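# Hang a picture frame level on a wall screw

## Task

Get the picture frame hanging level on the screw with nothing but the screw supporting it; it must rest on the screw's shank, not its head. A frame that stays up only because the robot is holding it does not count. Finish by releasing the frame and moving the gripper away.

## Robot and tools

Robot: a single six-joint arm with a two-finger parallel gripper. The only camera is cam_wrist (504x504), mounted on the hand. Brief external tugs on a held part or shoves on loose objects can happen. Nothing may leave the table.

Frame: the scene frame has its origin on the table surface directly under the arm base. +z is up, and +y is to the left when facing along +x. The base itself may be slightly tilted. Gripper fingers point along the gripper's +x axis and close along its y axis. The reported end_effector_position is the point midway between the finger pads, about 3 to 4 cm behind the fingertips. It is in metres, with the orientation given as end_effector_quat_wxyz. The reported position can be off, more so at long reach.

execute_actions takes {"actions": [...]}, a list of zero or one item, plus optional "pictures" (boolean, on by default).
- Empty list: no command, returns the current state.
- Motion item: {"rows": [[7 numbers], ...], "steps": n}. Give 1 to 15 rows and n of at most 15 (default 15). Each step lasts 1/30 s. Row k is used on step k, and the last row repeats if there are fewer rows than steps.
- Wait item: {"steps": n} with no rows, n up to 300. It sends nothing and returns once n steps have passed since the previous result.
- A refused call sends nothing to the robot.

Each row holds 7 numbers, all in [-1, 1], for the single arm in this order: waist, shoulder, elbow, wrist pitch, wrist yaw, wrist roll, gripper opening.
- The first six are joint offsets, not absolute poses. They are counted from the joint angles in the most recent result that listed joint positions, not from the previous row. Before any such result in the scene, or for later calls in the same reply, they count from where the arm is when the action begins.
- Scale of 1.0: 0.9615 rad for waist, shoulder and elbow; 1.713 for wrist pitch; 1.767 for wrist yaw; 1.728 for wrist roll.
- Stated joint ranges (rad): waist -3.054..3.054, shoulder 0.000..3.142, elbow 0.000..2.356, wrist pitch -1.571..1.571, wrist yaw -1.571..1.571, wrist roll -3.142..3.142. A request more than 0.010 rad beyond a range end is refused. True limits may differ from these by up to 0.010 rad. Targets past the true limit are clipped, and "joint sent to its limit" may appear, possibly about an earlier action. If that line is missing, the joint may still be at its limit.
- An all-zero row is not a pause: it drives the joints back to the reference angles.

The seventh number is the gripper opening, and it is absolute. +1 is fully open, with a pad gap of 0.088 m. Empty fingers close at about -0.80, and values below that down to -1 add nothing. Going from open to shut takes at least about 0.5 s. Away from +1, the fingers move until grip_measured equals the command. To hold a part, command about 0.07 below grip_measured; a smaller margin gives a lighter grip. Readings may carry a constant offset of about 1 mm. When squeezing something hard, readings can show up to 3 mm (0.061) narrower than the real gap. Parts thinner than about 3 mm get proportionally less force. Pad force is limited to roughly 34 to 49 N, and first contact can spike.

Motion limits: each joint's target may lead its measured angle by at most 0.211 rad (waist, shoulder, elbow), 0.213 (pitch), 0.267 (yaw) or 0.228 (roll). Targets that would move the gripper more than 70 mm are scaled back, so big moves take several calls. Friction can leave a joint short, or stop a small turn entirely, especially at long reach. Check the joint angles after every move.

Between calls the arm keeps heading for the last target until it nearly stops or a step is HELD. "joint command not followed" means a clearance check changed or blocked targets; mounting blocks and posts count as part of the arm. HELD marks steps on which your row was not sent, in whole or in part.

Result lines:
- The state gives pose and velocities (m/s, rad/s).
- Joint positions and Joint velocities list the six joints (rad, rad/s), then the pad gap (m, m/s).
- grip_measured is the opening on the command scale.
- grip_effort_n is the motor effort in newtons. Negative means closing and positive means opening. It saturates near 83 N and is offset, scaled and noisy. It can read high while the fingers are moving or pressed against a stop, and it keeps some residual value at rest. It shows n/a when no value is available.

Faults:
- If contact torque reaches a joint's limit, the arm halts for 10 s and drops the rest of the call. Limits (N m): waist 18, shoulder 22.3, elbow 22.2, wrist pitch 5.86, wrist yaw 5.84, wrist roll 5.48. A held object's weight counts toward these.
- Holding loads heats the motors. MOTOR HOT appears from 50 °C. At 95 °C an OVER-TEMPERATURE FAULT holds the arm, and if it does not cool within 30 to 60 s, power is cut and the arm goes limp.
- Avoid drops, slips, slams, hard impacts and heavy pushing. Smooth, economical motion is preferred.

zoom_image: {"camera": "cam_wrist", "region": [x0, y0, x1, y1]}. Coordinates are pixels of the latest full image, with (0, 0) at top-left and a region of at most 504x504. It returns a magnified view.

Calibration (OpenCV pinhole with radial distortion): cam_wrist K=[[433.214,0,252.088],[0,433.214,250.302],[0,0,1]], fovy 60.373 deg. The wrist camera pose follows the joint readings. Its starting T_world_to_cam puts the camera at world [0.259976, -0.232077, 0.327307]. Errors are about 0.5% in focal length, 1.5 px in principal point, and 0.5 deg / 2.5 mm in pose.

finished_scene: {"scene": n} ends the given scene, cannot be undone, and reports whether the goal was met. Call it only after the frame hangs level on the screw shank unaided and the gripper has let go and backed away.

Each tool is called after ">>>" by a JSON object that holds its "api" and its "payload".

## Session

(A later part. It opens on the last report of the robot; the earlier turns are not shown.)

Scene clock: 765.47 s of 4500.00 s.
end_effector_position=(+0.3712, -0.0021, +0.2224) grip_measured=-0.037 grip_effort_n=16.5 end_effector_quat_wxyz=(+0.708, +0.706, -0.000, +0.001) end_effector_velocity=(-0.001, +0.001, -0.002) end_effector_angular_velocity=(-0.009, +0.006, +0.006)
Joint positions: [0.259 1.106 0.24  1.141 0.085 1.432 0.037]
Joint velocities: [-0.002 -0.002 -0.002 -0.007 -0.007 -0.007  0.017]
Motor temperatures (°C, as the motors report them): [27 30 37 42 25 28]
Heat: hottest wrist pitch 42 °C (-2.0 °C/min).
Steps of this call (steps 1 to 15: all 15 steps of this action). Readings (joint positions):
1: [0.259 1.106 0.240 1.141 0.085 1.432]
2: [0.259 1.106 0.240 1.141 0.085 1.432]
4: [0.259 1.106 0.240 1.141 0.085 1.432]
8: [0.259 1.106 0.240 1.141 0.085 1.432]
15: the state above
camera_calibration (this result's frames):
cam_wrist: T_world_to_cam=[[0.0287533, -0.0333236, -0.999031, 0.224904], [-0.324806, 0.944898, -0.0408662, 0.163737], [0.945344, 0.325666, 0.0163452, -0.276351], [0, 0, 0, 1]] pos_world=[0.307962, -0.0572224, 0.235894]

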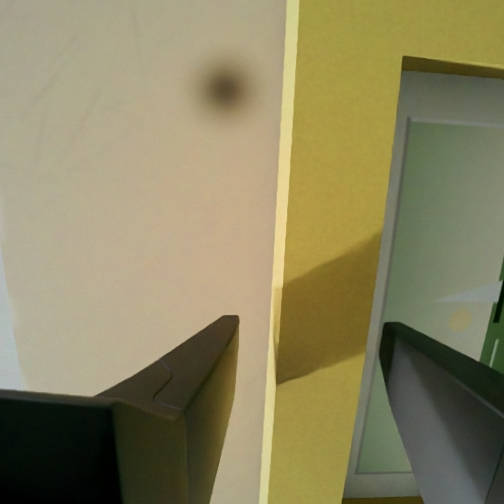

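>>> {"api": "execute_actions", "payload": {"actions": [{"rows": [[0,-0.012,-0.014,-0.003,0,0,0.05],[0,-0.024,-0.021,-0.007,0,0,0.1],[0,-0.043,-0.032,-0.012,0,0,0.15],[0,-0.066,-0.045,-0.018,0,0,0.15],[0,-0.093,-0.059,-0.025,0,0,0.15],[0,-0.12,-0.073,-0.032,0,0,0.15],[0,-0.148,-0.087,-0.04,0,0,0.15],[0,-0.177,-0.1,-0.049,0,0,0.15],[0,-0.206,-0.113,-0.058,0,0,0.15],[0,-0.235,-0.126,-0.067,0,0,0.15],[0,-0.261,-0.138,-0.074,0,0,0.15],[0,-0.281,-0.147,-0.08,0,0,0.15],[0,-0.297,-0.154,-0.085,0,0,0.15],[0,-0.306,-0.158,-0.087,0,0,0.15],[0,-0.31,-0.16,-0.088,0,0,0.15]], "steps": 15}], "pictures": false}}

>>> {"api": "execute_actions", "payload": {"actions": [{"rows": [[-0.002,-0.05,-0.01,-0.03,-0.002,-0.02,0.2],[-0.005,-0.09,-0.01,-0.07,-0.004,-0.05,0.25],[-0.009,-0.14,0,-0.12,-0.007,-0.10,0.3],[-0.014,-0.2,0.02,-0.18,-0.011,-0.16,0.35],[-0.019,-0.26,0.05,-0.24,-0.015,-0.22,0.4],[-0.024,-0.32,0.09,-0.30,-0.019,-0.28,0.45],[-0.029,-0.37,0.14,-0.36,-0.023,-0.34,0.5],[-0.034,-0.42,0.19,-0.42,-0.027,-0.40,0.55],[-0.039,-0.46,0.24,-0.48,-0.031,-0.46,0.6],[-0.044,-0.49,0.29,-0.54,-0.035,-0.52,0.65],[-0.049,-0.51,0.34,-0.60,-0.039,-0.58,0.7],[-0.054,-0.52,0.39,-0.66,-0.042,-0.64,0.75],[-0.058,-0.525,0.44,-0.72,-0.045,-0.70,0.8],[-0.061,-0.525,0.49,-0.79,-0.047,-0.76,0.85],[-0.063,-0.525,0.55,-0.85,-0.049,-0.87,0.85]], "steps": 15}], "pictures": false}}

>>> {"api": "execute_actions", "payload": {"actions": [{"steps": 24}]}}

Scene clock: 816.23 s of 4500.00 s.
end_effector_position=(+0.3313, -0.0056, +0.2226) grip_measured=+0.145 grip_effort_n=17.0 end_effector_quat_wxyz=(+0.708, +0.706, -0.001, +0.001) end_effector_velocity=(-0.061, -0.007, -0.001) end_effector_angular_velocity=(-0.005, -0.035, -0.015)
Joint positions: [0.259 0.85  0.112 1.013 0.085 1.432 0.046]
Joint velocities: [-0.002 -0.418 -0.198 -0.183  0.007 -0.007  0.001]
Motor temperatures (°C, as the motors report them): [27 29 35 41 25 28]
Heat: hottest wrist pitch 41 °C (-2.0 °C/min).
Steps of this call (steps 1 to 15: the robot went on to your last target; steps 16 to 90: nothing new was sent; then 47.27 s passed at rest; steps 91 to 105: all 15 steps of this action). Readings (joint positions):
91: [0.259 1.106 0.239 1.141 0.085 1.432]
92: [0.259 1.104 0.238 1.140 0.085 1.432]
94: [0.259 1.087 0.229 1.129 0.085 1.432]
98: [0.259 1.009 0.186 1.092 0.085 1.432]
105: the state above

Scene clock: 816.73 s of 4500.00 s.
end_effector_position=(+0.3066, -0.0263, +0.3587) grip_measured=+0.746 grip_effort_n=17.0 end_effector_quat_wxyz=(+0.914, +0.401, -0.049, +0.027) end_effector_velocity=(-0.103, -0.066, +0.487) end_effector_angular_velocity=(-1.787, -0.387, -0.200)
Joint positions: [0.211 0.386 0.479 0.288 0.016 0.701 0.076]
Joint velocities: [-0.115 -0.398  1.57  -1.604 -0.154 -1.766  0.051]
Motor temperatures (°C, as the motors report them): [27 29 35 41 25 28]
Heat: hottest wrist pitch 41 °C (-2.0 °C/min).
Steps of this call (steps 1 to 15: all 15 steps of this action). Readings (joint positions):
1: [0.259 0.837 0.110 1.000 0.085 1.426]
2: [0.259 0.822 0.110 0.974 0.084 1.407]
4: [0.256 0.766 0.110 0.877 0.078 1.317]
8: [0.241 0.592 0.168 0.638 0.057 1.081]
15: the state above

Scene clock: 817.53 s of 4500.00 s.
end_effector_position=(+0.2746, -0.0181, +0.2838) grip_measured=+0.847 grip_effort_n=16.5 end_effector_quat_wxyz=(+0.977, +0.023, +0.210, +0.034) end_effector_velocity=(-0.004, +0.003, -0.012) end_effector_angular_velocity=(-0.031, +0.052, +0.031)
Joint positions: [ 0.201  0.346  0.629 -0.439  0.001 -0.066  0.08 ]
Joint velocities: [ 0.002  0.002 -0.002 -0.051 -0.007 -0.037 -0.   ]
Motor temperatures (°C, as the motors report them): [27 29 35 41 25 28]
Heat: hottest wrist pitch 41 °C (-1.0 °C/min).
Steps of this call (steps 1 to 24: the robot went on to your last target). Readings (joint positions):
1: [0.208 0.374 0.526 0.238 0.012 0.641]
2: [0.206 0.364 0.564 0.189 0.009 0.581]
4: [0.203 0.347 0.613 0.085 0.005 0.462]
8: [0.201 0.343 0.629 -0.144 0.002 0.223]
24: the state above
camera_calibration (this result's frames):
cam_wrist: T_world_to_cam=[[0.0938327, -0.994696, -0.04214, -0.0184124], [-0.681071, -0.0332594, -0.731462, 0.426147], [0.726181, 0.0973354, -0.680579, 0.0730089], [0, 0, 0, 1]] pos_world=[0.238946, -0.0112478, 0.360622]

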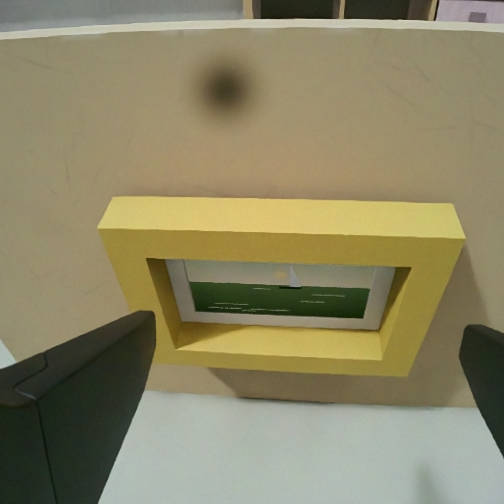

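>>> {"api": "zoom_image", "payload": {"camera": "cam_wrist", "region": [80, 180, 180, 280]}}

>>> {"api": "zoom_image", "payload": {"camera": "cam_wrist", "region": [390, 185, 490, 285]}}

>>> {"api": "zoom_image", "payload": {"camera": "cam_wrist", "region": [130, 330, 490, 430]}}

>>> {"api": "zoom_image", "payload": {"camera": "cam_wrist", "region": [0, 0, 504, 60]}}

Region (80, 180, 180, 280) of cam_wrist's 504x504 image, scaled by 5.040, with more detail than that image has.

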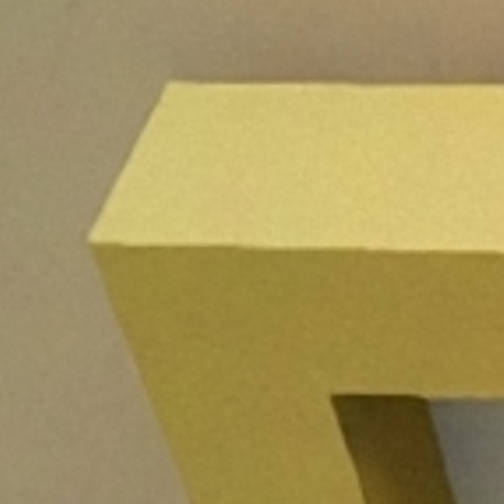

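Region (390, 185, 490, 285) of cam_wrist's 504x504 image, scaled by 5.040, with more detail than that image has.

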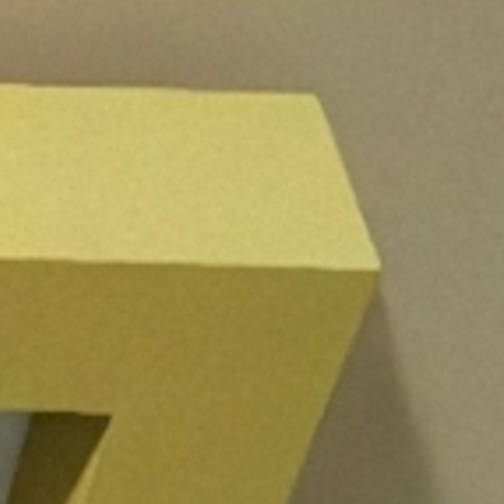

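Region (130, 330, 490, 430) of cam_wrist's 504x504 image, scaled by 1.400, with more detail than that image has.

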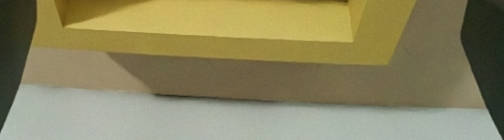

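Region (0, 0, 504, 60) of cam_wrist's 504x504 image, scaled by 1.000; it fills the top 60 rows of this view, and the rest is white.

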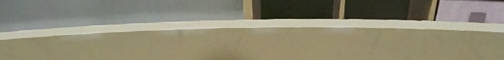

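>>> {"api": "execute_actions", "payload": {"actions": [{"rows": [[0.003,0.022,0.03,-0.012,0.002,0.002,0.85],[0.007,0.059,0.078,-0.031,0.006,0.004,0.85],[0.013,0.11,0.146,-0.058,0.011,0.008,0.85],[0.02,0.169,0.224,-0.089,0.017,0.012,0.85],[0.027,0.228,0.302,-0.12,0.023,0.016,0.85],[0.034,0.286,0.38,-0.151,0.028,0.021,0.85],[0.041,0.345,0.458,-0.182,0.034,0.025,0.85],[0.048,0.404,0.536,-0.212,0.04,0.029,0.85],[0.055,0.462,0.614,-0.243,0.046,0.033,0.85],[0.062,0.521,0.692,-0.274,0.052,0.038,0.85],[0.069,0.58,0.77,-0.305,0.057,0.042,0.85],[0.075,0.631,0.839,-0.332,0.062,0.046,0.85],[0.08,0.675,0.897,-0.355,0.066,0.049,0.85],[0.084,0.712,0.946,-0.375,0.07,0.051,0.85],[0.087,0.737,0.978,-0.388,0.072,0.053,0.85]], "steps": 15}], "pictures": false}}

>>> {"api": "execute_actions", "payload": {"actions": [{"steps": 12}], "pictures": false}}

>>> {"api": "execute_actions", "payload": {"actions": [{"rows": [[0.003,0.024,0.033,-0.013,0.002,0.002,0.85],[0.007,0.059,0.078,-0.031,0.006,0.004,0.85],[0.012,0.098,0.13,-0.051,0.01,0.007,0.85],[0.017,0.147,0.195,-0.077,0.014,0.011,0.85],[0.023,0.196,0.26,-0.103,0.019,0.014,0.85],[0.029,0.245,0.325,-0.128,0.024,0.018,0.85],[0.035,0.293,0.39,-0.154,0.029,0.021,0.85],[0.041,0.342,0.455,-0.18,0.034,0.025,0.85],[0.046,0.391,0.52,-0.205,0.038,0.028,0.85],[0.051,0.43,0.572,-0.226,0.042,0.031,0.85],[0.055,0.465,0.618,-0.244,0.046,0.033,0.85],[0.058,0.489,0.65,-0.257,0.048,0.035,0.85]], "steps": 15}], "pictures": false}}

>>> {"api": "execute_actions", "payload": {"actions": [{"steps": 12}]}}

>>> {"api": "zoom_image", "payload": {"camera": "cam_wrist", "region": [170, 270, 340, 330]}}

Scene clock: 898.43 s of 4500.00 s.
end_effector_position=(+0.3264, -0.0187, +0.3108) grip_measured=+0.847 grip_effort_n=16.5 end_effector_quat_wxyz=(+0.896, +0.021, +0.443, +0.025) end_effector_velocity=(+0.151, +0.014, +0.050) end_effector_angular_velocity=(-0.110, +0.865, +0.028)
Joint positions: [ 0.269  0.943  1.29  -0.998  0.106  0.008  0.08 ]
Joint velocities: [ 0.134  1.287  1.468 -1.062  0.183  0.139 -0.   ]
Motor temperatures (°C, as the motors report them): [27 26 41 39 25 28]
Heat: hottest elbow 41 °C (+1.0 °C/min).
Steps of this call (steps 1 to 30: the robot went on to your last target; steps 31 to 90: nothing new was sent; then 77.40 s passed at rest; steps 91 to 105: all 15 steps of this action). Readings (joint positions):
91: [0.201 0.348 0.632 -0.445 0.001 -0.068]
92: [0.201 0.358 0.643 -0.460 0.001 -0.068]
94: [0.206 0.409 0.702 -0.514 0.011 -0.062]
98: [0.227 0.587 0.917 -0.668 0.043 -0.037]
105: the state above

Scene clock: 898.83 s of 4500.00 s.
end_effector_position=(+0.3463, -0.0242, +0.3652) grip_measured=+0.847 grip_effort_n=16.5 end_effector_quat_wxyz=(+0.909, +0.026, +0.415, +0.017) end_effector_velocity=(+0.007, +0.006, -0.027) end_effector_angular_velocity=(-0.001, +0.108, +0.017)
Joint positions: [ 0.281  1.044  1.555 -1.1    0.125  0.022  0.08 ]
Joint velocities: [ 0.002  0.066 -0.007 -0.037 -0.007  0.007 -0.   ]
Motor temperatures (°C, as the motors report them): [27 26 41 39 25 28]
Heat: hottest elbow 41 °C (+1.0 °C/min).
Steps of this call (steps 1 to 12: the robot went on to your last target). Readings (joint positions):
1: [0.273 0.979 1.338 -1.027 0.111 0.012]
2: [0.275 1.007 1.384 -1.049 0.115 0.014]
4: [0.278 1.037 1.463 -1.068 0.120 0.018]
8: [0.281 1.040 1.544 -1.090 0.124 0.021]
12: the state above

Scene clock: 899.33 s of 4500.00 s.
end_effector_position=(+0.3937, -0.0157, +0.3669) grip_measured=+0.847 grip_effort_n=16.5 end_effector_quat_wxyz=(+0.847, +0.002, +0.531, +0.003) end_effector_velocity=(+0.027, +0.018, -0.055) end_effector_angular_velocity=(-0.083, +0.400, +0.048)
Joint positions: [ 0.33   1.48   2.117 -1.501  0.2    0.074  0.08 ]
Joint velocities: [ 0.042  0.422  0.422 -0.418  0.051  0.037  0.   ]
Motor temperatures (°C, as the motors report them): [27 26 41 39 25 28]
Heat: hottest elbow 41 °C (+1.0 °C/min).
Steps of this call (steps 1 to 15: all 15 steps of this action). Readings (joint positions):
1: [0.282 1.049 1.557 -1.105 0.125 0.022]
2: [0.282 1.058 1.569 -1.119 0.127 0.022]
4: [0.286 1.099 1.626 -1.163 0.135 0.028]
8: [0.304 1.245 1.829 -1.296 0.162 0.047]
15: the state above

Scene clock: 899.73 s of 4500.00 s.
end_effector_position=(+0.3945, -0.0159, +0.3702) grip_measured=+0.847 grip_effort_n=16.5 end_effector_quat_wxyz=(+0.845, +0.000, +0.535, +0.001) end_effector_velocity=(-0.001, +0.003, -0.007) end_effector_angular_velocity=(+0.005, +0.036, +0.004)
Joint positions: [ 0.334  1.506  2.168 -1.537  0.207  0.079  0.08 ]
Joint velocities: [ 0.002  0.017  0.002 -0.022 -0.007  0.007 -0.   ]
Motor temperatures (°C, as the motors report them): [27 26 41 39 25 28]
Heat: hottest elbow 41 °C (+1.0 °C/min).
Steps of this call (steps 1 to 12: the robot went on to your last target). Readings (joint positions):
1: [0.331 1.491 2.128 -1.512 0.202 0.075]
2: [0.332 1.499 2.137 -1.519 0.203 0.076]
4: [0.333 1.504 2.150 -1.527 0.205 0.078]
8: [0.334 1.504 2.166 -1.534 0.207 0.078]
12: the state above
camera_calibration (this result's frames):
cam_wrist: T_world_to_cam=[[0.0394087, -0.999155, -0.0116925, -0.0137256], [-0.99303, -0.037861, -0.111615, 0.464529], [0.111078, 0.0160097, -0.993683, 0.401845], [0, 0, 0, 1]] pos_world=[0.417196, -0.00255987, 0.450995]

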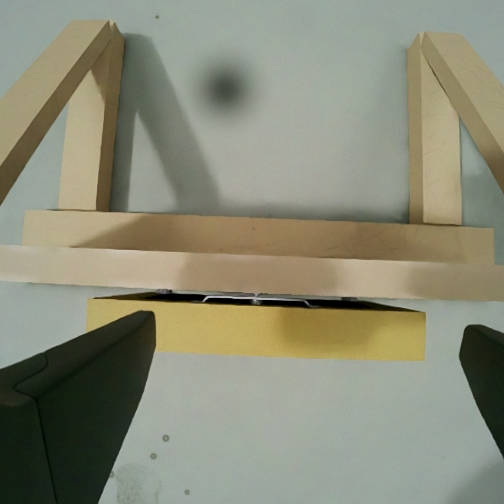

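Region (170, 270, 340, 330) of cam_wrist's 504x504 image, scaled by 2.965, with more detail than that image has; it fills the top 178 rows of this view, and the rest is white.

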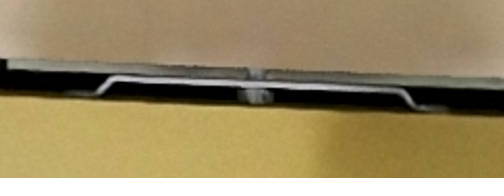

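>>> {"api": "execute_actions", "payload": {"actions": [{"rows": [[0,-0.02,-0.015,0,0,0,0.85],[0,-0.05,-0.04,0.005,0,0,0.85],[0,-0.09,-0.07,0.01,0,0,0.85],[0,-0.14,-0.11,0.02,0,0,0.85],[0,-0.19,-0.15,0.03,0,0,0.85],[0,-0.25,-0.2,0.04,0,0,0.85],[0,-0.31,-0.25,0.05,0,0,0.85],[0,-0.37,-0.3,0.06,0,0,0.85],[0,-0.43,-0.35,0.07,0,0,0.85],[0,-0.48,-0.4,0.08,0,0,0.85],[0,-0.52,-0.44,0.09,0,0,0.85],[0,-0.56,-0.475,0.095,0,0,0.85],[0,-0.585,-0.5,0.1,0,0,0.85],[0,-0.6,-0.51,0.1,0,0,0.85]], "steps": 15}], "pictures": false}}

>>> {"api": "execute_actions", "payload": {"actions": [{"steps": 10}]}}

Scene clock: 911.77 s of 4500.00 s.
end_effector_position=(+0.2875, -0.0395, +0.4097) grip_measured=+0.847 grip_effort_n=16.5 end_effector_quat_wxyz=(+0.904, +0.028, +0.426, -0.005) end_effector_velocity=(-0.184, -0.036, +0.041) end_effector_angular_velocity=(+0.083, -0.450, -0.074)
Joint positions: [ 0.334  0.978  1.75  -1.391  0.207  0.079  0.08 ]
Joint velocities: [-0.002 -0.852 -0.559  0.168 -0.007  0.007 -0.   ]
Motor temperatures (°C, as the motors report them): [27 28 40 38 25 28]
Heat: hottest elbow 40 °C (+0.0 °C/min).
Steps of this call (steps 1 to 30: the robot went on to your last target; steps 31 to 90: nothing new was sent; then 8.53 s passed at rest; steps 91 to 105: all 15 steps of this action). Readings (joint positions):
91: [0.334 1.506 2.169 -1.537 0.207 0.079]
92: [0.334 1.501 2.164 -1.536 0.207 0.079]
94: [0.334 1.472 2.130 -1.525 0.207 0.079]
98: [0.334 1.322 1.993 -1.475 0.207 0.079]
105: the state above

Scene clock: 912.10 s of 4500.00 s.
end_effector_position=(+0.2803, -0.0396, +0.4026) grip_measured=+0.847 grip_effort_n=16.5 end_effector_quat_wxyz=(+0.905, +0.028, +0.424, -0.005) end_effector_velocity=(+0.004, +0.002, +0.007) end_effector_angular_velocity=(+0.019, -0.045, +0.010)
Joint positions: [ 0.334  0.934  1.688 -1.37   0.207  0.079  0.08 ]
Joint velocities: [-0.002 -0.007  0.002  0.037 -0.022 -0.007 -0.   ]
Motor temperatures (°C, as the motors report them): [27 28 40 38 25 28]
Heat: hottest elbow 40 °C (+0.0 °C/min).
Steps of this call (steps 1 to 10: the robot went on to your last target). Readings (joint positions):
1: [0.334 0.955 1.735 -1.385 0.207 0.079]
2: [0.334 0.941 1.725 -1.380 0.207 0.079]
4: [0.334 0.933 1.709 -1.374 0.207 0.079]
8: [0.334 0.934 1.689 -1.371 0.207 0.079]
10: the state above
camera_calibration (this result's frames):
cam_wrist: T_world_to_cam=[[0.00690387, -0.998878, -0.0468495, -0.00916538], [-0.934321, 0.0102529, -0.356286, 0.437828], [0.356366, 0.0462322, -0.933202, 0.355161], [0, 0, 0, 1]] pos_world=[0.282568, -0.030064, 0.486999]

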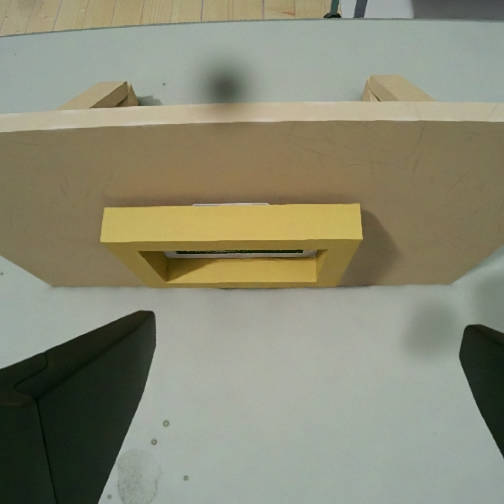

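The frame hangs level on the centre notch with the hanger strip behind the screw head, and the arm is clear.

>>> {"api": "finished_scene", "payload": {"scene": 1}}

The scene is finished: the task was done.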